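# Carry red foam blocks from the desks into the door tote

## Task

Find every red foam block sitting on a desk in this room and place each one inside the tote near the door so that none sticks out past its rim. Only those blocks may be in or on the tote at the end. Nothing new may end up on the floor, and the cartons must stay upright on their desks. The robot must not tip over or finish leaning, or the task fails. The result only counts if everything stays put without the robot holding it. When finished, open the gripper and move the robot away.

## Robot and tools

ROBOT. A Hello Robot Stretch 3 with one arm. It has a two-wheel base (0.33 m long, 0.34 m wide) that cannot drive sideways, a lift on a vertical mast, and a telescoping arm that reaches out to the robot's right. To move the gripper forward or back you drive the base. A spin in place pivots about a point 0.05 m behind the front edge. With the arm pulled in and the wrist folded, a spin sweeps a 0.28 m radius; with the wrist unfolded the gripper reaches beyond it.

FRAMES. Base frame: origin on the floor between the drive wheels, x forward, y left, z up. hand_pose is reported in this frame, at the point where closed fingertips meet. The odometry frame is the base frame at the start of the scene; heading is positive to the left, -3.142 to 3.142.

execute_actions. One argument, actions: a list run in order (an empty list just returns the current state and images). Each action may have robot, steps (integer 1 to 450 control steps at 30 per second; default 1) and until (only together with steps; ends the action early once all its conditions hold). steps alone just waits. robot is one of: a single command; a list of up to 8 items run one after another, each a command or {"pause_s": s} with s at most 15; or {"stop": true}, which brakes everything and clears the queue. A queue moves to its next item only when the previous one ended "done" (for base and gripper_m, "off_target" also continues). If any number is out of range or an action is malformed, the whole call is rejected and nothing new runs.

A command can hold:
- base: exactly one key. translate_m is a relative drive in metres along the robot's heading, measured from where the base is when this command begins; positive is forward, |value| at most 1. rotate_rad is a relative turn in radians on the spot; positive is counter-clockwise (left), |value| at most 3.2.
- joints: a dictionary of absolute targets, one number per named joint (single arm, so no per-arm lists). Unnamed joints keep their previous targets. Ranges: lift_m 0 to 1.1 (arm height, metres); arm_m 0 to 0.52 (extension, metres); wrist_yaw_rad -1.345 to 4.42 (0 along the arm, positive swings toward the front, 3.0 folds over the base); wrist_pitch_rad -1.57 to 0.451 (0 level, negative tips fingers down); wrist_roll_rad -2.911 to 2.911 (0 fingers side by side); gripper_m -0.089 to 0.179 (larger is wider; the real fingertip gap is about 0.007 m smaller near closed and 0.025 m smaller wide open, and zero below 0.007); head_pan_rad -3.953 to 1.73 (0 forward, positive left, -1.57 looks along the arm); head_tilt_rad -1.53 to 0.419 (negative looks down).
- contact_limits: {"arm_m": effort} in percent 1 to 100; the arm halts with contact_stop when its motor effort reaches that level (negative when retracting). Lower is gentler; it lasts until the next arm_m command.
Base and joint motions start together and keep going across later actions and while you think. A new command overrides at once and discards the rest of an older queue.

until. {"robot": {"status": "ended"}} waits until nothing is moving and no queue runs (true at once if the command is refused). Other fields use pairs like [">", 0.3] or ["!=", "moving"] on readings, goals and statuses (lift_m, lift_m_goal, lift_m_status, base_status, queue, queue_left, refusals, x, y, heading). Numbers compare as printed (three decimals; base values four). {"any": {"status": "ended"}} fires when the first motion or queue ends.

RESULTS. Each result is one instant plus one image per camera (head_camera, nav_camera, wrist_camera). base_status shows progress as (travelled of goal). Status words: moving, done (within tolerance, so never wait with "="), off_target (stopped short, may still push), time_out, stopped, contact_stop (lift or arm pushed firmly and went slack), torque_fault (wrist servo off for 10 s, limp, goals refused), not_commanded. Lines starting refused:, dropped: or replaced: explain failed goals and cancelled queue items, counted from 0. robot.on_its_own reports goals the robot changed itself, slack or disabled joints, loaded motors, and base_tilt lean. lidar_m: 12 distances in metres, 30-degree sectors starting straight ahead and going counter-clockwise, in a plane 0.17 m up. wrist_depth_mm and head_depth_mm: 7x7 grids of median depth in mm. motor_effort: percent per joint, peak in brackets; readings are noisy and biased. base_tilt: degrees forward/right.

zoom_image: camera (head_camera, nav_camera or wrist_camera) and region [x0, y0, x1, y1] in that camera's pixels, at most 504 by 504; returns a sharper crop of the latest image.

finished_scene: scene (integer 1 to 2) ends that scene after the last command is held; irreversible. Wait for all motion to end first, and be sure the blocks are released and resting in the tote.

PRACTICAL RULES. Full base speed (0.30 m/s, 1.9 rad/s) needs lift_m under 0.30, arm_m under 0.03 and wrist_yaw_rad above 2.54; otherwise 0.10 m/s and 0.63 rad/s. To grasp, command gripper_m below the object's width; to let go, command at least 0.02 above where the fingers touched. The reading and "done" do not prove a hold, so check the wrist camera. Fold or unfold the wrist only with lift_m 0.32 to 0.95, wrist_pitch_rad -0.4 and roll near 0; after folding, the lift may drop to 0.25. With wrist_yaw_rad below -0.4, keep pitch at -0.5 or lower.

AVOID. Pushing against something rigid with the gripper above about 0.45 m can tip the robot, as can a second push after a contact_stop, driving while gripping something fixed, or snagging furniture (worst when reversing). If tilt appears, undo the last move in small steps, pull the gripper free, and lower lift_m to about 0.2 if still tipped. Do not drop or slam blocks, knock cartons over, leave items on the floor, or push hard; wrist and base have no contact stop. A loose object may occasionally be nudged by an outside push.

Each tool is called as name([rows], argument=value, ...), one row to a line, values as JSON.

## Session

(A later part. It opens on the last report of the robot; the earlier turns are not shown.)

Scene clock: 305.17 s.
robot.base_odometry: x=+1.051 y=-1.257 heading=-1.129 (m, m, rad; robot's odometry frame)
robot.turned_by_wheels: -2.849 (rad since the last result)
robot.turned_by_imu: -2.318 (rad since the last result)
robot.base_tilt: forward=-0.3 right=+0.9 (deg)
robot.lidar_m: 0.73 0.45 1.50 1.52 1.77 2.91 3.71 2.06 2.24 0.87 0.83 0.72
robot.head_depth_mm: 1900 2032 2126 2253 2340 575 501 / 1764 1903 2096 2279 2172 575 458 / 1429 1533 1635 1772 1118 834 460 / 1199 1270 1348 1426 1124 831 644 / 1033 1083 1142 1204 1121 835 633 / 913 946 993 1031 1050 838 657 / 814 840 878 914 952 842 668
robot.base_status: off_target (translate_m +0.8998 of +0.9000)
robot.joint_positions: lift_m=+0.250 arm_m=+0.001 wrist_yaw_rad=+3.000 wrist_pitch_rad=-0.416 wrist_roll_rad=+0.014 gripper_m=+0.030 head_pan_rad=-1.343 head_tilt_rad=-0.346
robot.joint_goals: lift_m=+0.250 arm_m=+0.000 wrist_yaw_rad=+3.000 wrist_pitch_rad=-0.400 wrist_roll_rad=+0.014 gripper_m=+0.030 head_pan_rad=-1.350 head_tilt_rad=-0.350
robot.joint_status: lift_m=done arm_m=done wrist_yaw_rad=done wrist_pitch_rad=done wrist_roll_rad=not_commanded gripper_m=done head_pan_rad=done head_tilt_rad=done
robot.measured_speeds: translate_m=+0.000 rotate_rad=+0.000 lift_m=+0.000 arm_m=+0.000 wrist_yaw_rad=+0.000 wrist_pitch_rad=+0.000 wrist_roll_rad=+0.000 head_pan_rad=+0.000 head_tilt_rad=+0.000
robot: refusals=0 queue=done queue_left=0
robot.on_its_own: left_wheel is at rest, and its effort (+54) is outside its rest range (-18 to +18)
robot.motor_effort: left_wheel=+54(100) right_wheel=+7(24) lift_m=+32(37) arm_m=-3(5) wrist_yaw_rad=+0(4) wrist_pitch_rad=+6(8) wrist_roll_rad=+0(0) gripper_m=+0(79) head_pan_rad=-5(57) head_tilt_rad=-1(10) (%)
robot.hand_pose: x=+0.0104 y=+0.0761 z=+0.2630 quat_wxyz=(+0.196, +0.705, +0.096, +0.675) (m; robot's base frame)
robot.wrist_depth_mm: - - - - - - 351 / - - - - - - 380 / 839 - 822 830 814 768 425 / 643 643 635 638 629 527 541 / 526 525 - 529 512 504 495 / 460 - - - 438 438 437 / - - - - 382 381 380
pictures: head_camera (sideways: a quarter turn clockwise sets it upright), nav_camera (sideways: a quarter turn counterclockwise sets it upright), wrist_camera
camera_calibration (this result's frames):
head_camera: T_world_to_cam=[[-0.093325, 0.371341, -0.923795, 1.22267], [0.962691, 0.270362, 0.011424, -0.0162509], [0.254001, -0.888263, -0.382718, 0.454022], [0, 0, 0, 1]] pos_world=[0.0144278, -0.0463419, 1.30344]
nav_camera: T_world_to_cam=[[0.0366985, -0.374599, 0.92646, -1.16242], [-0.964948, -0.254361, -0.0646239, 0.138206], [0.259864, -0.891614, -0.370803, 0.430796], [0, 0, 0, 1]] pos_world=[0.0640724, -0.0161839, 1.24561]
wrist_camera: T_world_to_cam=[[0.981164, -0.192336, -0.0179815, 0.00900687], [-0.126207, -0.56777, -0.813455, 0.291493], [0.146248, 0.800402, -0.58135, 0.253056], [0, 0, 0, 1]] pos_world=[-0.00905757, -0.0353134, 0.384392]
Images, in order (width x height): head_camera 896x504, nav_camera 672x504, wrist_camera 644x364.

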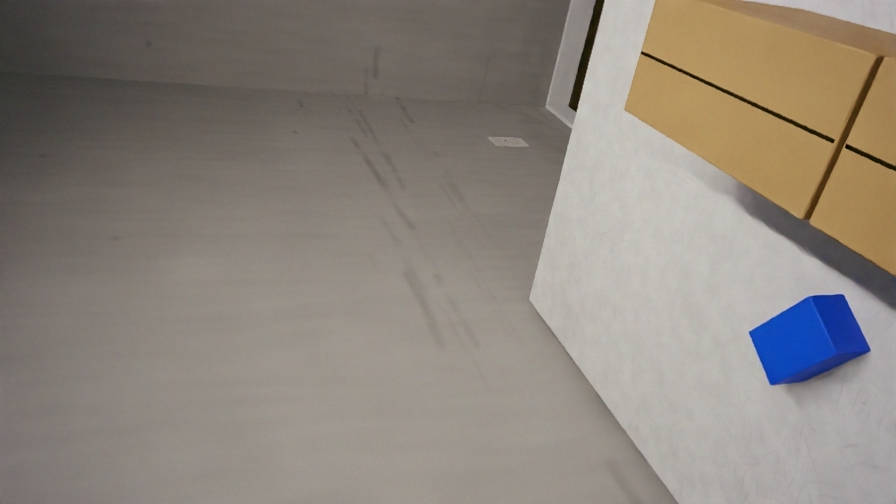

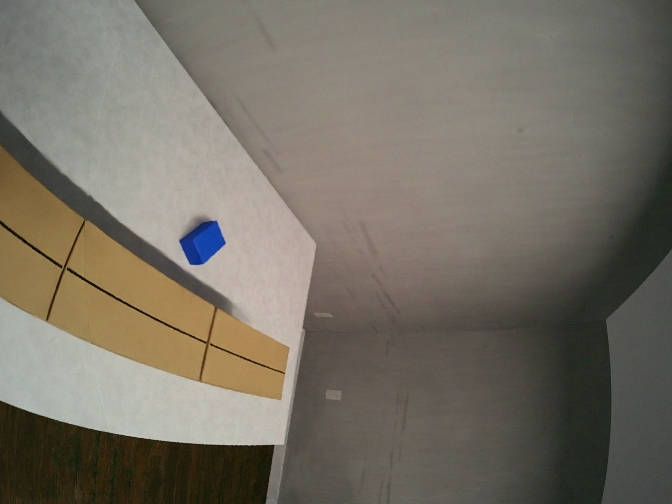

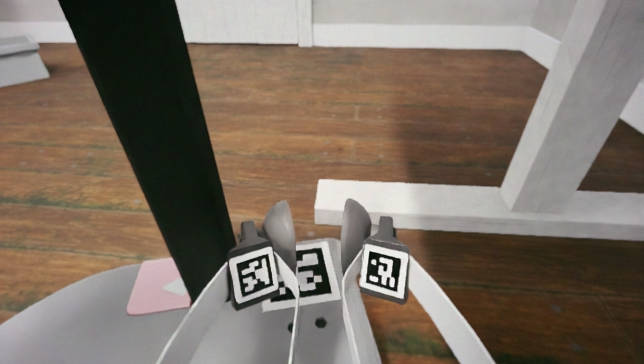

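execute_actions([
  {"robot":[{"base":{"translate_m":-0.04},"joints":{"head_pan_rad":-0.75,"head_tilt_rad":-0.7}}],"steps":200,"until":{"robot":{"status":"ended"}}},
])

Scene clock: 313.40 s.
robot.base_odometry: x=+1.034 y=-1.221 heading=-1.130 (m, m, rad; robot's odometry frame)
robot.turned_by_wheels: -0.001 (rad since the last result)
robot.turned_by_imu: -0.001 (rad since the last result)
robot.base_tilt: forward=-0.2 right=+0.9 (deg)
robot.lidar_m: 0.76 0.48 1.55 1.53 1.79 2.88 3.66 2.02 2.23 0.88 0.88 0.76
robot.head_depth_mm: 811 924 1050 872 697 413 364 / 772 871 1000 877 700 415 358 / 733 822 940 885 719 415 358 / 702 784 889 889 724 608 360 / 670 743 837 891 725 610 362 / 639 705 795 865 727 612 362 / 613 676 754 836 730 614 530
robot.base_status: done (translate_m -0.0400 of -0.0400)
robot.joint_positions: lift_m=+0.250 arm_m=+0.001 wrist_yaw_rad=+3.000 wrist_pitch_rad=-0.416 wrist_roll_rad=+0.014 gripper_m=+0.030 head_pan_rad=-0.757 head_tilt_rad=-0.693
robot.joint_goals: lift_m=+0.250 arm_m=+0.000 wrist_yaw_rad=+3.000 wrist_pitch_rad=-0.400 wrist_roll_rad=+0.014 gripper_m=+0.030 head_pan_rad=-0.750 head_tilt_rad=-0.700
robot.joint_status: lift_m=done arm_m=done wrist_yaw_rad=done wrist_pitch_rad=done wrist_roll_rad=not_commanded gripper_m=done head_pan_rad=done head_tilt_rad=done
robot.measured_speeds: translate_m=+0.000 rotate_rad=+0.000 lift_m=+0.000 arm_m=+0.000 wrist_yaw_rad=+0.000 wrist_pitch_rad=+0.000 wrist_roll_rad=+0.000 head_pan_rad=+0.000 head_tilt_rad=+0.000
robot: refusals=0 queue=done queue_left=0
robot.motor_effort: left_wheel=+0(53) right_wheel=+0(11) lift_m=+32(32) arm_m=-2(3) wrist_yaw_rad=-1(0) wrist_pitch_rad=+7(6) wrist_roll_rad=+0(0) gripper_m=+0(0) head_pan_rad=+5(49) head_tilt_rad=-3(18) (%)
robot.hand_pose: x=+0.0104 y=+0.0761 z=+0.2630 quat_wxyz=(+0.196, +0.705, +0.096, +0.675) (m; robot's base frame)
robot.wrist_depth_mm: - - - - - - 389 / - - - - - - 399 / 826 - 814 814 803 811 429 / 648 644 644 640 577 551 496 / 533 530 - 540 522 510 500 / 460 - - - 437 438 434 / - - - - 380 379 380
pictures: head_camera (sideways: a quarter turn clockwise sets it upright), nav_camera (sideways: a quarter turn counterclockwise sets it upright), wrist_camera
camera_calibration (this result's frames):
head_camera: T_world_to_cam=[[-0.494569, 0.457721, -0.738846, 0.983952], [0.657575, 0.752931, 0.0262789, -0.0337205], [0.568328, -0.472849, -0.673362, 0.83025], [0, 0, 0, 1]] pos_world=[0.0369517, -0.032403, 1.28693]
nav_camera: T_world_to_cam=[[0.450257, -0.492753, 0.744623, -0.927831], [-0.680739, -0.729092, -0.0708487, 0.144546], [0.577809, -0.474993, -0.663715, 0.80996], [0, 0, 0, 1]] pos_world=[0.0481575, 0.0329205, 1.23871]
wrist_camera: T_world_to_cam=[[0.981162, -0.192346, -0.0179816, 0.00900543], [-0.126213, -0.567769, -0.813455, 0.291493], [0.146255, 0.800401, -0.58135, 0.253056], [0, 0, 0, 1]] pos_world=[-0.00905649, -0.0353136, 0.384392]
Images, in order (width x height): head_camera 896x504, nav_camera 672x504, wrist_camera 644x364.

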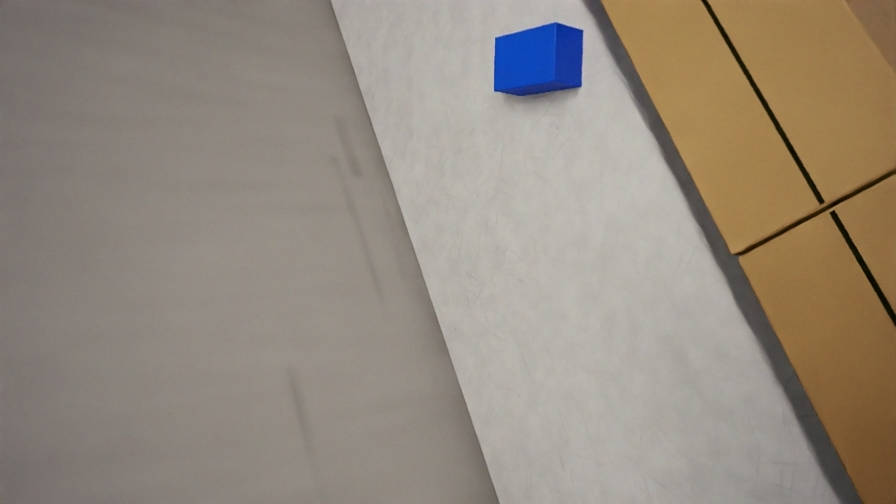

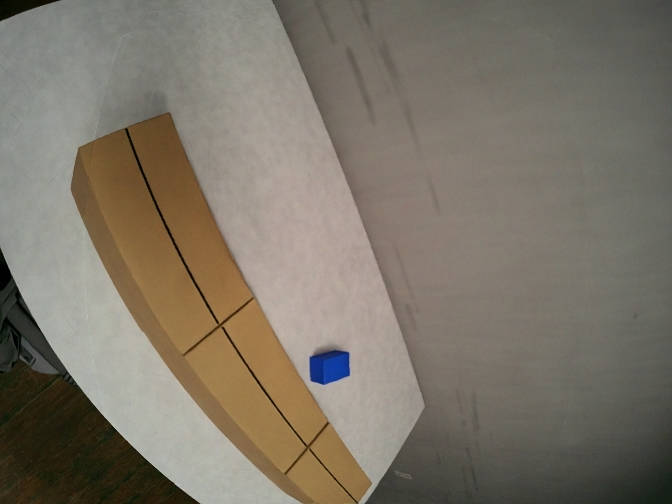

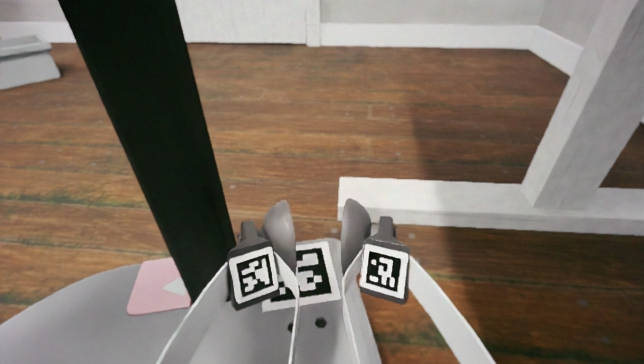

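execute_actions([
  {"robot":[{"base":{"translate_m":-0.9},"joints":{"head_pan_rad":-2.2,"head_tilt_rad":-0.5}}],"steps":300,"until":{"robot":{"status":"ended"}}},
])

Scene clock: 330.20 s.
robot.base_odometry: x=+0.650 y=-0.407 heading=-1.130 (m, m, rad; robot's odometry frame)
robot.turned_by_wheels: +0.000 (rad since the last result)
robot.turned_by_imu: -0.004 (rad since the last result)
robot.base_tilt: forward=-0.2 right=+0.9 (deg)
robot.lidar_m: 1.32 1.90 1.77 1.77 1.76 2.52 2.74 2.09 1.50 1.99 1.87 1.32
robot.head_depth_mm: 1937 1416 2355 2495 1951 1562 1302 / 1881 1360 2256 2432 1976 1556 1303 / 1824 1319 2197 2391 1966 1570 1315 / 1779 1278 2116 2318 1984 1582 1294 / 1723 1763 1416 2214 1900 1577 1309 / 1665 1768 1421 2136 1998 1583 1308 / 1614 1742 1886 2086 2016 1581 1313
robot.base_status: done (translate_m -0.9000 of -0.9000)
robot.joint_positions: lift_m=+0.250 arm_m=+0.001 wrist_yaw_rad=+3.000 wrist_pitch_rad=-0.416 wrist_roll_rad=+0.014 gripper_m=+0.030 head_pan_rad=-2.193 head_tilt_rad=-0.507
robot.joint_goals: lift_m=+0.250 arm_m=+0.000 wrist_yaw_rad=+3.000 wrist_pitch_rad=-0.400 wrist_roll_rad=+0.014 gripper_m=+0.030 head_pan_rad=-2.200 head_tilt_rad=-0.500
robot.joint_status: lift_m=done arm_m=done wrist_yaw_rad=done wrist_pitch_rad=done wrist_roll_rad=not_commanded gripper_m=done head_pan_rad=done head_tilt_rad=done
robot.measured_speeds: translate_m=+0.000 rotate_rad=+0.000 lift_m=+0.000 arm_m=+0.000 wrist_yaw_rad=+0.000 wrist_pitch_rad=+0.000 wrist_roll_rad=+0.000 head_pan_rad=+0.000 head_tilt_rad=+0.000
robot: refusals=0 queue=done queue_left=0
robot.motor_effort: left_wheel=+1(12) right_wheel=-1(7) lift_m=+31(32) arm_m=-3(3) wrist_yaw_rad=+0(1) wrist_pitch_rad=+6(6) wrist_roll_rad=+0(0) gripper_m=+0(0) head_pan_rad=-5(58) head_tilt_rad=+3(12) (%)
robot.hand_pose: x=+0.0104 y=+0.0761 z=+0.2630 quat_wxyz=(+0.196, +0.705, +0.096, +0.675) (m; robot's base frame)
robot.wrist_depth_mm: - - - - - - - / - - - - - - - / 845 - 817 820 805 806 787 / 645 643 639 633 629 633 633 / 524 529 - 547 530 513 517 / 462 - - - 441 438 435 / - - - - 384 381 379
pictures: head_camera (sideways: a quarter turn clockwise sets it upright), nav_camera (sideways: a quarter turn counterclockwise sets it upright), wrist_camera
camera_calibration (this result's frames):
head_camera: T_world_to_cam=[[0.300823, 0.431418, -0.85052, 1.12468], [0.83697, -0.546933, 0.0186044, -0.0248289], [-0.457151, -0.717456, -0.525614, 0.644299], [0, 0, 0, 1]] pos_world=[-0.0230071, -0.0365308, 1.29568]
nav_camera: T_world_to_cam=[[-0.340958, -0.391467, 0.854694, -1.0665], [-0.821589, 0.565945, -0.0685378, 0.142413], [-0.456879, -0.725576, -0.514589, 0.622268], [0, 0, 0, 1]] pos_world=[0.037675, -0.0465944, 1.2415]
wrist_camera: T_world_to_cam=[[0.981162, -0.192346, -0.0179815, 0.0090054], [-0.126213, -0.567769, -0.813455, 0.291493], [0.146255, 0.800401, -0.58135, 0.253056], [0, 0, 0, 1]] pos_world=[-0.00905649, -0.0353136, 0.384392]
Images, in order (width x height): head_camera 896x504, nav_camera 672x504, wrist_camera 644x364.

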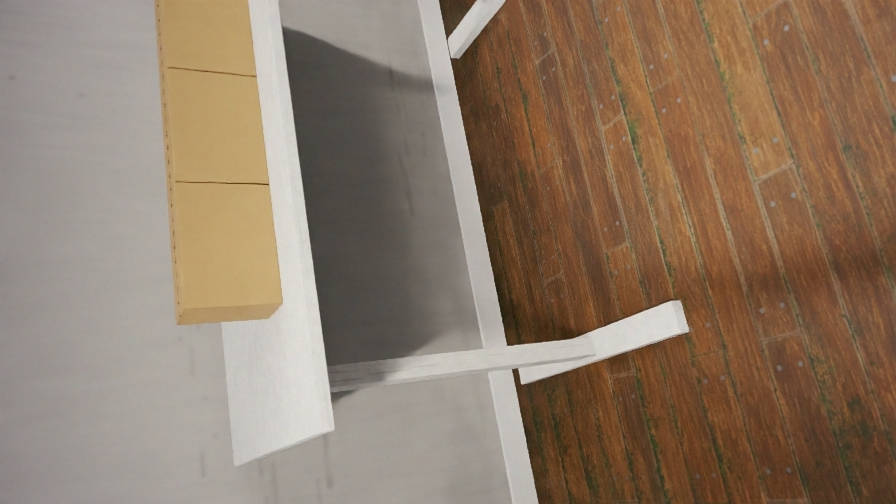

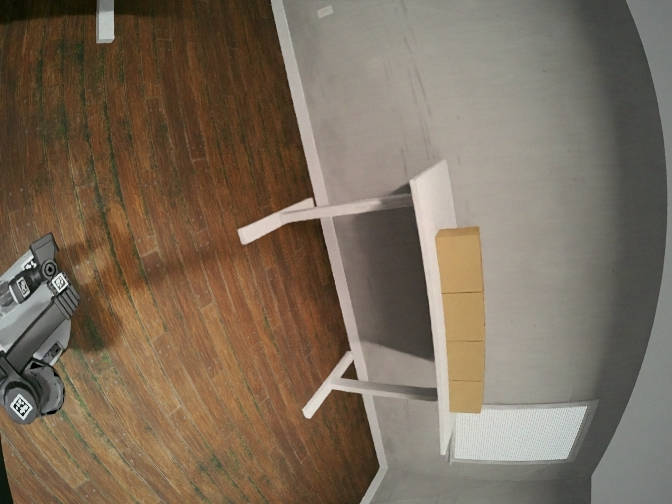

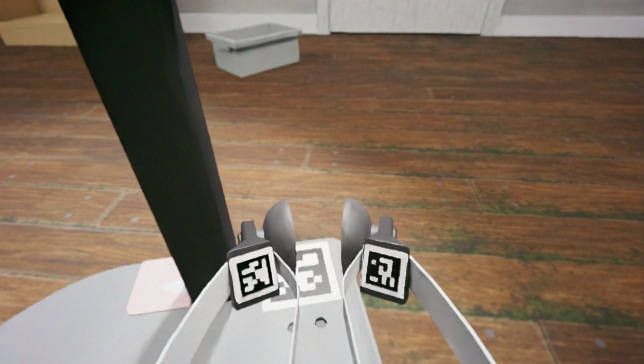

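execute_actions([
  {"robot":[{"base":{"rotate_rad":-0.8}},{"base":{"rotate_rad":-0.75}}],"steps":300,"until":{"robot":{"status":"ended"}}},
])

execute_actions([
  {"robot":[{"base":{"translate_m":1.0},"joints":{"head_pan_rad":-1.7,"head_tilt_rad":-0.3}}],"steps":300,"until":{"robot":{"status":"ended"}}},
])

Scene clock: 349.63 s.
robot.base_odometry: x=+0.650 y=-0.407 heading=-2.680 (m, m, rad; robot's odometry frame)
robot.turned_by_wheels: -1.550 (rad since the last result)
robot.turned_by_imu: -1.552 (rad since the last result)
robot.base_tilt: forward=+0.0 right=+1.0 (deg)
robot.lidar_m: 1.99 1.34 1.32 1.32 1.94 1.78 1.76 1.76 2.52 2.75 2.09 1.51
robot.head_depth_mm: 2742 2927 3040 2610 1968 1564 1300 / 2986 3229 3488 2619 1979 1561 1301 / 2864 3175 3426 2671 1982 1565 1304 / 2797 3029 3332 2631 2002 1578 1303 / 2746 2881 3208 2692 1995 1576 1317 / 2653 2775 2762 2652 1991 1593 1321 / 2558 2702 3046 2698 2010 1583 1325
robot.base_status: done (rotate_rad -0.7499 of -0.7500)
robot.joint_positions: lift_m=+0.250 arm_m=+0.001 wrist_yaw_rad=+3.000 wrist_pitch_rad=-0.416 wrist_roll_rad=+0.014 gripper_m=+0.030 head_pan_rad=-2.193 head_tilt_rad=-0.506
robot.joint_goals: lift_m=+0.250 arm_m=+0.000 wrist_yaw_rad=+3.000 wrist_pitch_rad=-0.400 wrist_roll_rad=+0.014 gripper_m=+0.030 head_pan_rad=-2.200 head_tilt_rad=-0.500
robot.joint_status: lift_m=done arm_m=done wrist_yaw_rad=done wrist_pitch_rad=done wrist_roll_rad=not_commanded gripper_m=done head_pan_rad=done head_tilt_rad=done
robot.measured_speeds: translate_m=+0.000 rotate_rad=+0.000 lift_m=+0.000 arm_m=+0.000 wrist_yaw_rad=+0.000 wrist_pitch_rad=+0.000 wrist_roll_rad=+0.000 head_pan_rad=+0.000 head_tilt_rad=+0.000
robot: refusals=0 queue=done queue_left=0
robot.motor_effort: left_wheel=+4(13) right_wheel=-4(9) lift_m=+32(32) arm_m=-3(3) wrist_yaw_rad=-1(0) wrist_pitch_rad=+6(6) wrist_roll_rad=+0(0) gripper_m=+0(0) head_pan_rad=-5(4) head_tilt_rad=+1(2) (%)
robot.hand_pose: x=+0.0104 y=+0.0761 z=+0.2630 quat_wxyz=(+0.196, +0.705, +0.096, +0.675) (m; robot's base frame)
robot.wrist_depth_mm: - - - - - - - / - - - - - - - / 839 - 818 811 798 799 795 / 645 642 633 648 631 634 629 / 531 536 - 540 530 516 517 / 465 - - - 435 435 437 / - - - - 381 379 380
pictures: head_camera (sideways: a quarter turn clockwise sets it upright), nav_camera (sideways: a quarter turn counterclockwise sets it upright), wrist_camera
camera_calibration (this result's frames):
head_camera: T_world_to_cam=[[0.30063, 0.430795, -0.850904, 1.12518], [0.836763, -0.547249, 0.0185727, -0.0247865], [-0.457656, -0.717589, -0.524993, 0.643495], [0, 0, 0, 1]] pos_world=[-0.023024, -0.0365231, 1.29571]
nav_camera: T_world_to_cam=[[-0.340747, -0.390826, 0.855071, -1.06699], [-0.821397, 0.566226, -0.0685239, 0.142394], [-0.457382, -0.725702, -0.513963, 0.621457], [0, 0, 0, 1]] pos_world=[0.0376311, -0.0466426, 1.24152]
wrist_camera: T_world_to_cam=[[0.981162, -0.192346, -0.0179813, 0.0090031], [-0.126212, -0.567769, -0.813455, 0.291486], [0.146255, 0.800401, -0.58135, 0.253065], [0, 0, 0, 1]] pos_world=[-0.0090565, -0.0353253, 0.384392]
Images, in order (width x height): head_camera 896x504, nav_camera 672x504, wrist_camera 644x364.

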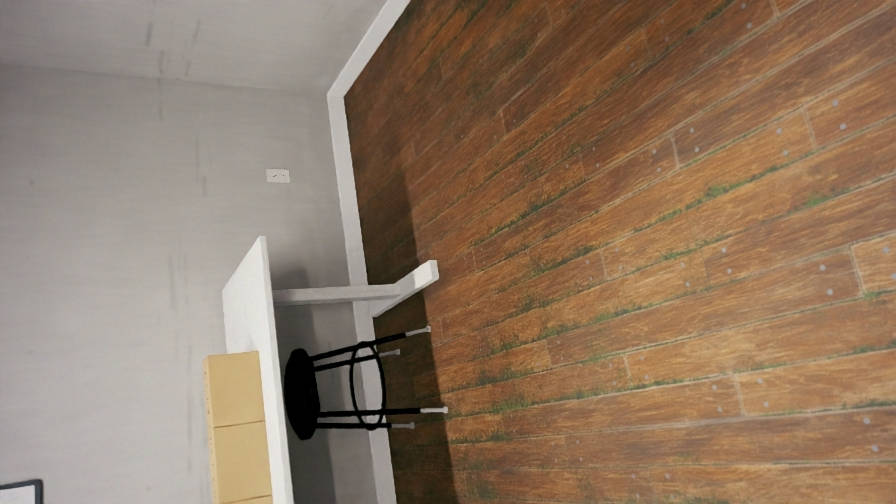

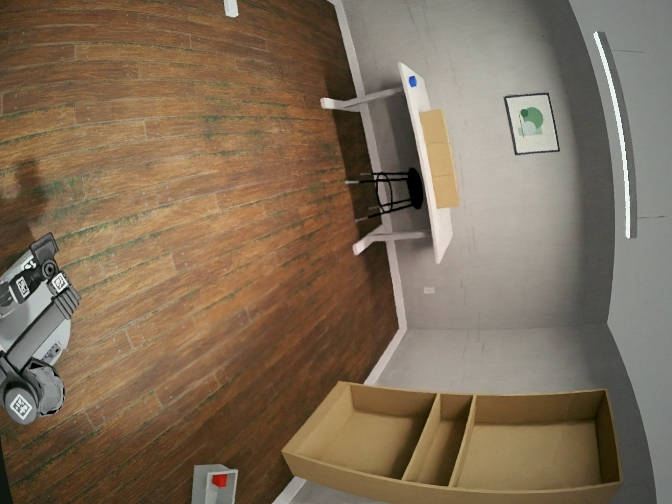

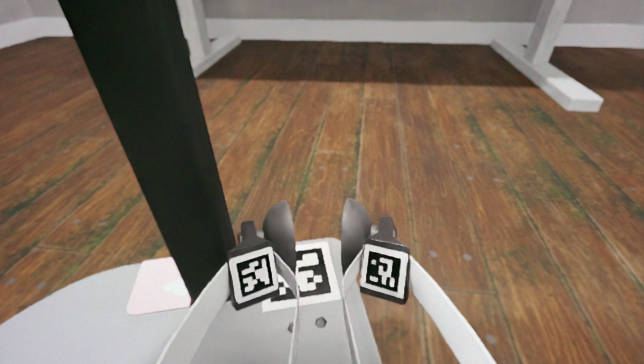

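Scene clock: 354.57 s.
robot.base_odometry: x=-0.245 y=-0.853 heading=-2.680 (m, m, rad; robot's odometry frame)
robot.turned_by_wheels: +0.000 (rad since the last result)
robot.turned_by_imu: +0.006 (rad since the last result)
robot.base_tilt: forward=-0.1 right=+0.9 (deg)
robot.lidar_m: 1.04 1.25 1.32 0.94 1.59 2.72 2.73 3.20 3.29 1.82 0.72 1.04
robot.head_depth_mm: 2892 3054 3176 3370 2615 1920 1516 / 2989 3138 3312 3419 2626 1933 1519 / 2979 3167 3336 3537 2641 1930 1514 / 3087 3266 3370 1365 2546 1930 1517 / 2999 3119 1413 993 773 1871 1524 / 2301 2338 2267 785 721 536 1480 / 1859 1903 1908 679 700 534 1408
robot.base_status: done (translate_m +1.0000 of +1.0000)
robot.joint_positions: lift_m=+0.250 arm_m=+0.001 wrist_yaw_rad=+3.000 wrist_pitch_rad=-0.416 wrist_roll_rad=+0.014 gripper_m=+0.030 head_pan_rad=-1.707 head_tilt_rad=-0.310
robot.joint_goals: lift_m=+0.250 arm_m=+0.000 wrist_yaw_rad=+3.000 wrist_pitch_rad=-0.400 wrist_roll_rad=+0.014 gripper_m=+0.030 head_pan_rad=-1.700 head_tilt_rad=-0.300
robot.joint_status: lift_m=done arm_m=done wrist_yaw_rad=done wrist_pitch_rad=done wrist_roll_rad=not_commanded gripper_m=done head_pan_rad=done head_tilt_rad=done
robot.measured_speeds: translate_m=+0.000 rotate_rad=+0.000 lift_m=+0.000 arm_m=+0.000 wrist_yaw_rad=+0.000 wrist_pitch_rad=+0.000 wrist_roll_rad=+0.000 head_pan_rad=+0.000 head_tilt_rad=+0.000
robot: refusals=0 queue=done queue_left=0
robot.motor_effort: left_wheel=+3(15) right_wheel=-4(6) lift_m=+32(32) arm_m=-2(3) wrist_yaw_rad=+0(1) wrist_pitch_rad=+7(7) wrist_roll_rad=+0(0) gripper_m=+0(0) head_pan_rad=+4(44) head_tilt_rad=+3(15) (%)
robot.hand_pose: x=+0.0104 y=+0.0761 z=+0.2630 quat_wxyz=(+0.196, +0.705, +0.096, +0.675) (m; robot's base frame)
robot.wrist_depth_mm: - - - - - - - / - - - - - - - / 852 - 795 822 808 793 785 / 651 650 643 640 628 631 624 / 530 525 - 535 526 517 514 / 454 - - - 441 443 435 / - - - - 385 382 377
pictures: head_camera (sideways: a quarter turn clockwise sets it upright), nav_camera (sideways: a quarter turn counterclockwise sets it upright), wrist_camera
camera_calibration (this result's frames):
head_camera: T_world_to_cam=[[0.0404954, 0.346995, -0.936992, 1.23908], [0.995908, -0.0898486, 0.00976815, -0.0142983], [-0.080798, -0.933553, -0.349213, 0.412461], [0, 0, 0, 1]] pos_world=[-0.00261104, -0.0461827, 1.30518]
nav_camera: T_world_to_cam=[[-0.0945571, -0.329783, 0.939309, -1.17839], [-0.992579, 0.103694, -0.0635136, 0.136932], [-0.0764549, -0.938345, -0.337141, 0.389039], [0, 0, 0, 1]] pos_world=[0.0542346, -0.0377598, 1.24673]
wrist_camera: T_world_to_cam=[[0.981162, -0.192346, -0.0179814, 0.00900314], [-0.126213, -0.567769, -0.813455, 0.291486], [0.146255, 0.800401, -0.58135, 0.253065], [0, 0, 0, 1]] pos_world=[-0.0090565, -0.0353253, 0.384392]
Images, in order (width x height): head_camera 896x504, nav_camera 672x504, wrist_camera 644x364.

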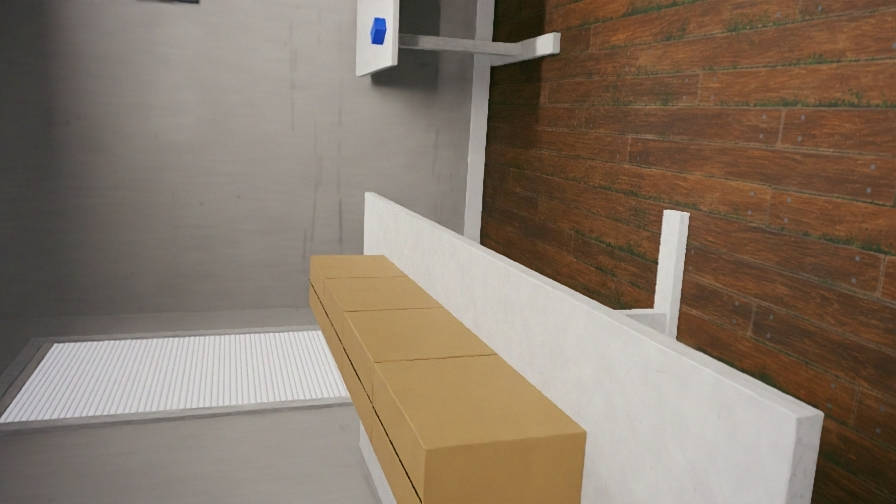

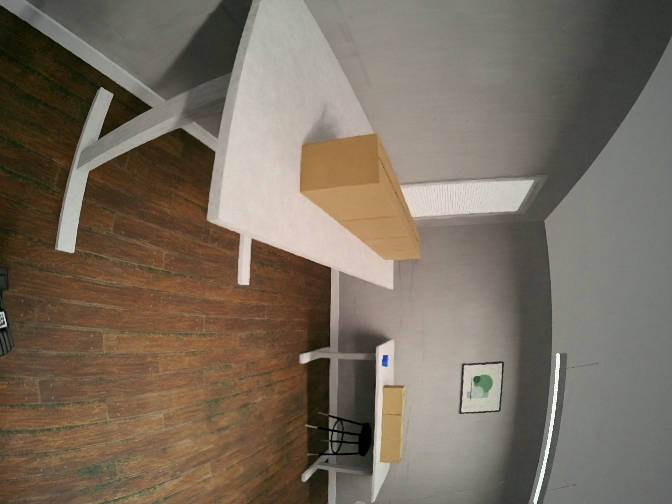

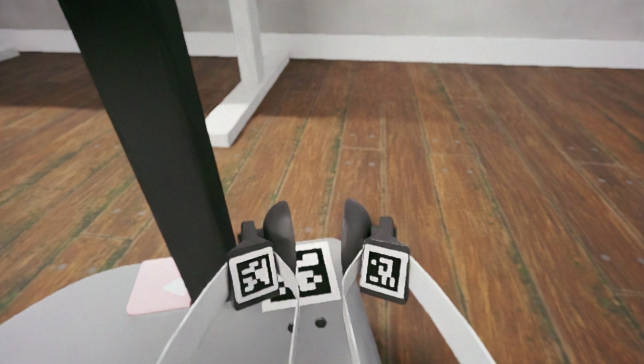

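execute_actions([
  {"robot":[{"base":{"translate_m":0.55},"joints":{"head_pan_rad":-1.75,"head_tilt_rad":-0.35}}],"steps":300,"until":{"robot":{"status":"ended"}}},
])

Scene clock: 361.43 s.
robot.base_odometry: x=-0.738 y=-1.098 heading=-2.680 (m, m, rad; robot's odometry frame)
robot.turned_by_wheels: +0.000 (rad since the last result)
robot.turned_by_imu: +0.004 (rad since the last result)
robot.base_tilt: forward=-0.1 right=+0.9 (deg)
robot.lidar_m: 0.52 0.62 1.15 1.15 1.38 2.21 3.27 3.57 0.64 0.64 0.58 0.51
robot.head_depth_mm: 3002 3214 1052 756 675 1718 1469 / 3083 3268 1598 963 676 1733 1471 / 3180 3352 3445 1035 678 740 805 / 2538 2622 2242 1035 683 1725 1434 / 1656 1732 1665 1044 683 1743 1487 / 1233 1264 1279 1052 684 1365 1389 / 974 994 1008 987 686 1064 1088
robot.base_status: done (translate_m +0.5500 of +0.5500)
robot.joint_positions: lift_m=+0.250 arm_m=+0.001 wrist_yaw_rad=+3.000 wrist_pitch_rad=-0.416 wrist_roll_rad=+0.014 gripper_m=+0.030 head_pan_rad=-1.743 head_tilt_rad=-0.346
robot.joint_goals: lift_m=+0.250 arm_m=+0.000 wrist_yaw_rad=+3.000 wrist_pitch_rad=-0.400 wrist_roll_rad=+0.014 gripper_m=+0.030 head_pan_rad=-1.750 head_tilt_rad=-0.350
robot.joint_status: lift_m=done arm_m=done wrist_yaw_rad=done wrist_pitch_rad=done wrist_roll_rad=not_commanded gripper_m=done head_pan_rad=done head_tilt_rad=done
robot.measured_speeds: translate_m=+0.000 rotate_rad=+0.000 lift_m=+0.000 arm_m=+0.000 wrist_yaw_rad=+0.000 wrist_pitch_rad=+0.000 wrist_roll_rad=+0.000 head_pan_rad=+0.000 head_tilt_rad=+0.000
robot: refusals=0 queue=done queue_left=0
robot.motor_effort: left_wheel=+2(15) right_wheel=-2(6) lift_m=+32(32) arm_m=-2(3) wrist_yaw_rad=+0(0) wrist_pitch_rad=+7(6) wrist_roll_rad=+0(0) gripper_m=+0(0) head_pan_rad=-5(13) head_tilt_rad=-1(6) (%)
robot.hand_pose: x=+0.0104 y=+0.0761 z=+0.2630 quat_wxyz=(+0.196, +0.705, +0.096, +0.675) (m; robot's base frame)
robot.wrist_depth_mm: 848 - - - - - 725 / 974 - - - - - 720 / 811 - 830 807 817 803 688 / 645 652 643 638 623 628 610 / 534 528 - 533 524 516 513 / 460 - - - 436 437 439 / - - - - 382 381 379
pictures: head_camera (sideways: a quarter turn clockwise sets it upright), nav_camera (sideways: a quarter turn counterclockwise sets it upright), wrist_camera
camera_calibration (this result's frames):
head_camera: T_world_to_cam=[[0.0587182, 0.378166, -0.923874, 1.22184], [0.991947, -0.126135, 0.0114145, -0.016417], [-0.112216, -0.917105, -0.382527, 0.456007], [0, 0, 0, 1]] pos_world=[-0.00428832, -0.0459236, 1.30345]
nav_camera: T_world_to_cam=[[-0.112138, -0.3591, 0.926538, -1.16161], [-0.987793, 0.141739, -0.0646177, 0.138337], [-0.108122, -0.922473, -0.370611, 0.432791], [0, 0, 0, 1]] pos_world=[0.0531817, -0.037506, 1.24562]
wrist_camera: T_world_to_cam=[[0.981162, -0.192346, -0.0179814, 0.00900314], [-0.126213, -0.567769, -0.813455, 0.291486], [0.146255, 0.800401, -0.58135, 0.253065], [0, 0, 0, 1]] pos_world=[-0.0090565, -0.0353253, 0.384392]
Images, in order (width x height): head_camera 896x504, nav_camera 672x504, wrist_camera 644x364.

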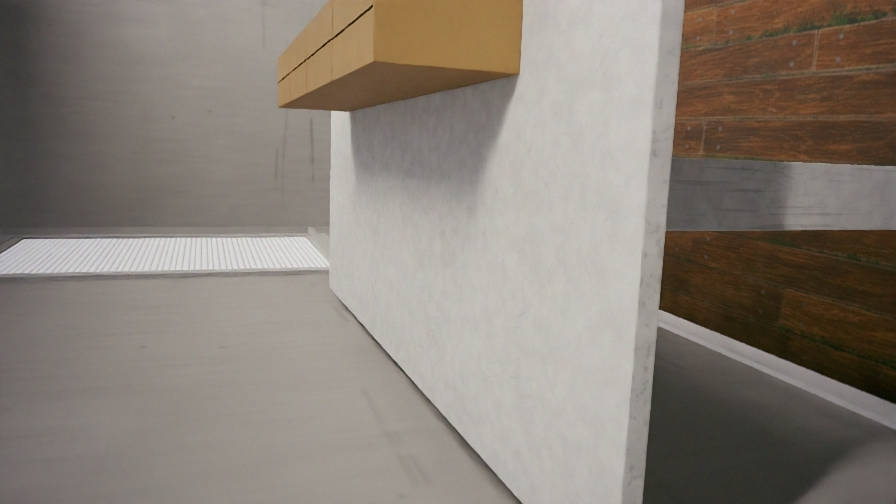

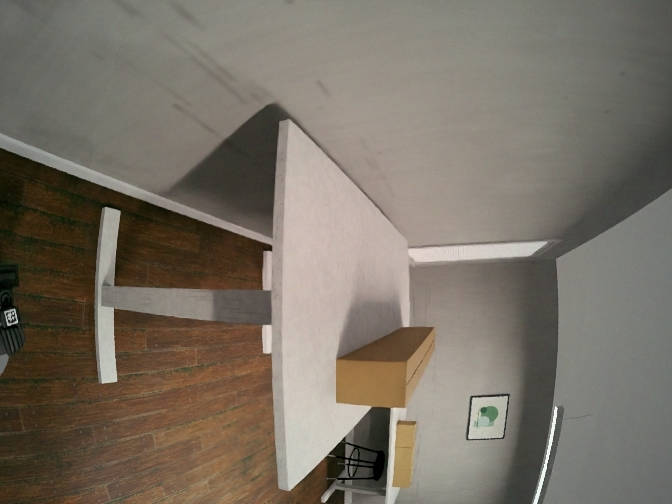

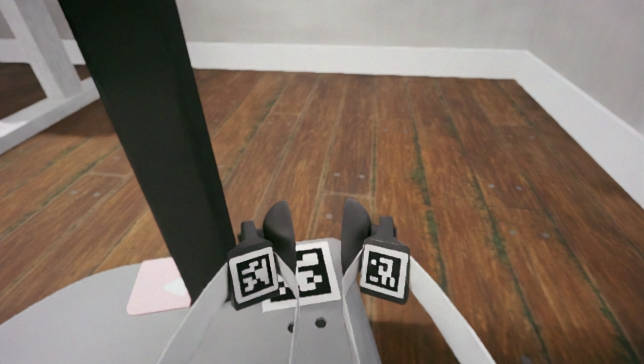

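execute_actions([
  {"robot":[{"base":{"translate_m":-0.8}},{"base":{"translate_m":-0.75}},{"base":{"rotate_rad":0.93}},{"base":{"translate_m":-1.0},"joints":{"head_pan_rad":-1.1,"head_tilt_rad":-0.4}},{"base":{"translate_m":-0.9}}],"steps":450,"until":{"robot":{"status":"ended"}}},
  {"steps":300,"until":{"robot":{"status":"ended"}}},
])

Scene clock: 391.60 s.
robot.base_odometry: x=+0.988 y=+1.462 heading=-1.750 (m, m, rad; robot's odometry frame)
robot.turned_by_wheels: +0.930 (rad since the last result)
robot.turned_by_imu: +0.917 (rad since the last result)
robot.base_tilt: forward=-0.1 right=+0.9 (deg)
robot.lidar_m: 3.23 2.67 1.17 1.10 0.83 1.27 1.38 0.81 0.93 1.55 2.19 2.67
robot.head_depth_mm: 2177 2311 2446 2676 2310 1734 1402 / 2214 2352 2533 2755 2295 1745 1401 / 2236 2402 2574 2724 2295 1734 1412 / 2261 2417 2205 2784 2302 1742 1424 / 2274 2436 2669 2833 2306 1770 1410 / 2315 2476 2667 2887 2297 1765 1431 / 2381 2501 2678 2904 2307 1769 1409
robot.base_status: done (translate_m -0.9000 of -0.9000)
robot.joint_positions: lift_m=+0.250 arm_m=+0.001 wrist_yaw_rad=+3.000 wrist_pitch_rad=-0.416 wrist_roll_rad=+0.014 gripper_m=+0.030 head_pan_rad=-1.107 head_tilt_rad=-0.395
robot.joint_goals: lift_m=+0.250 arm_m=+0.000 wrist_yaw_rad=+3.000 wrist_pitch_rad=-0.400 wrist_roll_rad=+0.014 gripper_m=+0.030 head_pan_rad=-1.100 head_tilt_rad=-0.400
robot.joint_status: lift_m=done arm_m=done wrist_yaw_rad=done wrist_pitch_rad=done wrist_roll_rad=not_commanded gripper_m=done head_pan_rad=done head_tilt_rad=done
robot.measured_speeds: translate_m=+0.000 rotate_rad=+0.000 lift_m=+0.000 arm_m=+0.000 wrist_yaw_rad=+0.000 wrist_pitch_rad=+0.000 wrist_roll_rad=+0.000 head_pan_rad=+0.000 head_tilt_rad=+0.000
robot: refusals=0 queue=done queue_left=0
robot.motor_effort: left_wheel=-3(16) right_wheel=+2(11) lift_m=+31(32) arm_m=-3(3) wrist_yaw_rad=+0(0) wrist_pitch_rad=+6(7) wrist_roll_rad=+0(0) gripper_m=+0(0) head_pan_rad=+4(51) head_tilt_rad=-2(4) (%)
robot.hand_pose: x=+0.0104 y=+0.0761 z=+0.2630 quat_wxyz=(+0.196, +0.705, +0.096, +0.675) (m; robot's base frame)
robot.wrist_depth_mm: 854 - - - - - - / 919 - 939 992 - - - / 840 - 827 831 807 799 800 / 649 650 653 638 636 624 619 / 530 528 - 544 531 515 507 / 463 - - - 442 434 437 / - - - - 383 381 376
pictures: head_camera (sideways: a quarter turn clockwise sets it upright), nav_camera (sideways: a quarter turn counterclockwise sets it upright), wrist_camera
camera_calibration (this result's frames):
head_camera: T_world_to_cam=[[-0.197592, 0.379589, -0.903809, 1.19722], [0.873243, 0.487093, 0.0136637, -0.0186203], [0.445425, -0.786545, -0.427719, 0.511414], [0, 0, 0, 1]] pos_world=[0.0250248, -0.0431329, 1.30106]
nav_camera: T_world_to_cam=[[0.143355, -0.396105, 0.906945, -1.13761], [-0.880337, -0.469734, -0.0660058, 0.139485], [0.452168, -0.788955, -0.416045, 0.488497], [0, 0, 0, 1]] pos_world=[0.064992, 0.000311124, 1.24419]
wrist_camera: T_world_to_cam=[[0.981162, -0.192346, -0.0179817, 0.00900181], [-0.126213, -0.567769, -0.813455, 0.291482], [0.146255, 0.800401, -0.58135, 0.253071], [0, 0, 0, 1]] pos_world=[-0.0090565, -0.0353328, 0.384392]
Images, in order (width x height): head_camera 896x504, nav_camera 672x504, wrist_camera 644x364.

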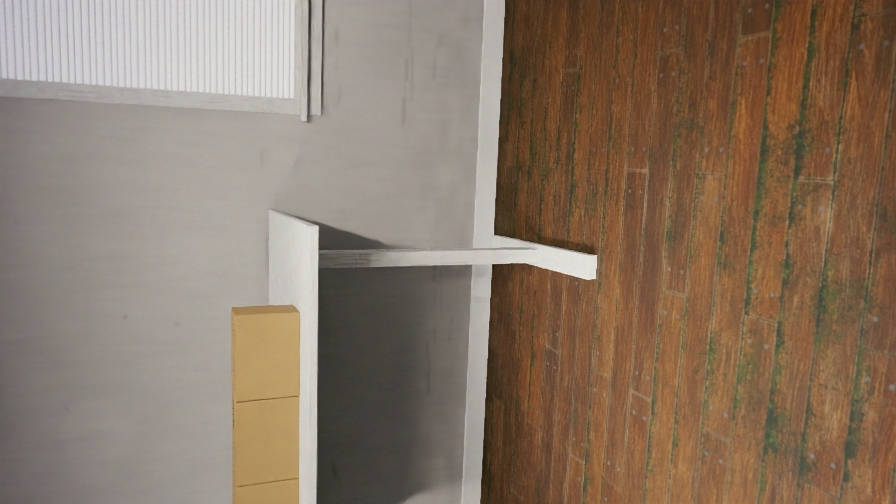

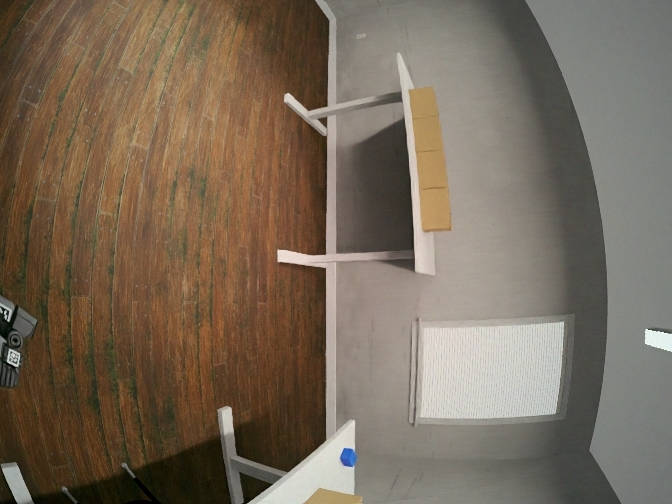

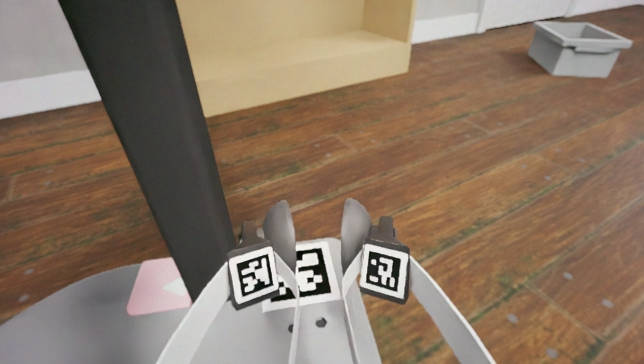

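execute_actions([
  {"robot":[{"base":{"translate_m":-0.25},"joints":{"head_pan_rad":-2.0,"head_tilt_rad":-0.5}}],"steps":450,"until":{"robot":{"status":"ended"}}},
])

Scene clock: 396.87 s.
robot.base_odometry: x=+1.033 y=+1.708 heading=-1.750 (m, m, rad; robot's odometry frame)
robot.turned_by_wheels: +0.000 (rad since the last result)
robot.turned_by_imu: -0.001 (rad since the last result)
robot.base_tilt: forward=-0.1 right=+0.9 (deg)
robot.lidar_m: 3.48 2.50 1.24 0.80 1.07 1.18 1.14 0.69 0.64 1.51 2.33 2.87
robot.head_depth_mm: 1078 1150 1234 1192 882 707 584 / 1173 1267 1355 1196 781 705 600 / 1279 1382 1503 834 772 711 1056 / 1410 1537 1625 844 845 733 1290 / 1566 1716 1784 935 898 1468 1329 / 1747 1970 2047 1056 938 1599 1327 / 2016 2277 2508 1171 1833 1589 1334
robot.base_status: done (translate_m -0.2500 of -0.2500)
robot.joint_positions: lift_m=+0.250 arm_m=+0.001 wrist_yaw_rad=+3.000 wrist_pitch_rad=-0.416 wrist_roll_rad=+0.014 gripper_m=+0.030 head_pan_rad=-1.993 head_tilt_rad=-0.494
robot.joint_goals: lift_m=+0.250 arm_m=+0.000 wrist_yaw_rad=+3.000 wrist_pitch_rad=-0.400 wrist_roll_rad=+0.014 gripper_m=+0.030 head_pan_rad=-2.000 head_tilt_rad=-0.500
robot.joint_status: lift_m=done arm_m=done wrist_yaw_rad=done wrist_pitch_rad=done wrist_roll_rad=not_commanded gripper_m=done head_pan_rad=done head_tilt_rad=done
robot.measured_speeds: translate_m=+0.000 rotate_rad=+0.000 lift_m=+0.000 arm_m=+0.000 wrist_yaw_rad=+0.000 wrist_pitch_rad=+0.000 wrist_roll_rad=+0.000 head_pan_rad=+0.000 head_tilt_rad=+0.000
robot: refusals=0 queue=done queue_left=0
robot.motor_effort: left_wheel=-3(15) right_wheel=+2(6) lift_m=+32(32) arm_m=-3(3) wrist_yaw_rad=-1(0) wrist_pitch_rad=+7(6) wrist_roll_rad=+0(1) gripper_m=+0(1) head_pan_rad=-4(58) head_tilt_rad=-2(10) (%)
robot.hand_pose: x=+0.0104 y=+0.0761 z=+0.2630 quat_wxyz=(+0.196, +0.705, +0.096, +0.675) (m; robot's base frame)
robot.wrist_depth_mm: 797 - 921 - - - - / 849 - 994 926 - - - / 834 - 826 802 802 815 808 / 660 637 649 637 634 629 622 / 528 524 - 537 526 515 509 / 459 - - - 442 439 435 / - - - - 384 382 380
pictures: head_camera (sideways: a quarter turn clockwise sets it upright), nav_camera (sideways: a quarter turn counterclockwise sets it upright), wrist_camera
camera_calibration (this result's frames):
head_camera: T_world_to_cam=[[0.204633, 0.472625, -0.857176, 1.13395], [0.929049, -0.369517, 0.0180489, -0.0246677], [-0.308211, -0.800052, -0.514707, 0.6292], [0, 0, 0, 1]] pos_world=[-0.0151994, -0.0416546, 1.29629]
nav_camera: T_world_to_cam=[[-0.251884, -0.441397, 0.861233, -1.07557], [-0.918015, 0.390621, -0.0682904, 0.14268], [-0.306273, -0.807826, -0.5036, 0.607052], [0, 0, 0, 1]] pos_world=[0.0459876, -0.0400947, 1.24177]
wrist_camera: T_world_to_cam=[[0.981162, -0.192346, -0.0179816, 0.0090017], [-0.126213, -0.567769, -0.813455, 0.291482], [0.146256, 0.800401, -0.58135, 0.253071], [0, 0, 0, 1]] pos_world=[-0.00905646, -0.0353328, 0.384392]
Images, in order (width x height): head_camera 896x504, nav_camera 672x504, wrist_camera 644x364.

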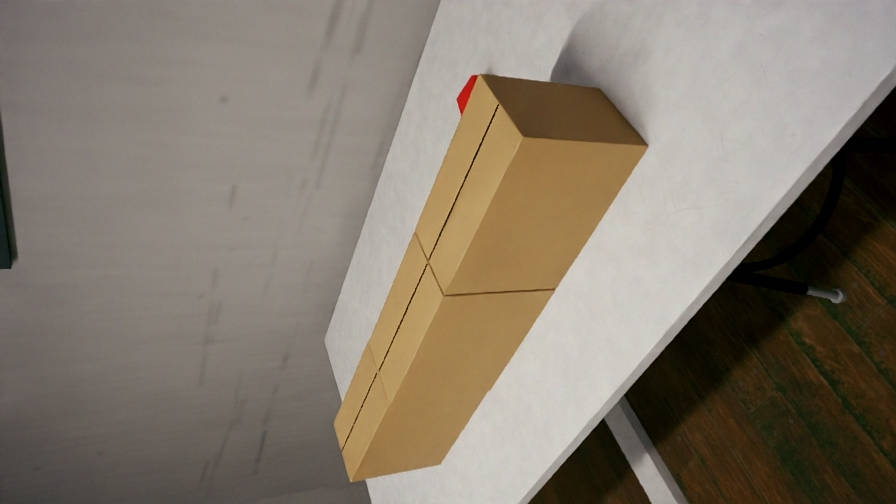

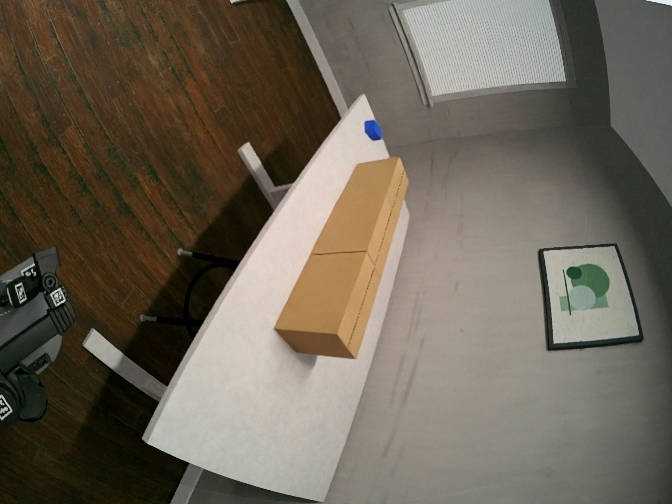

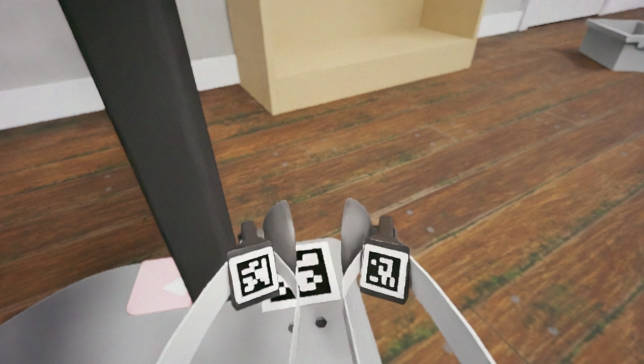

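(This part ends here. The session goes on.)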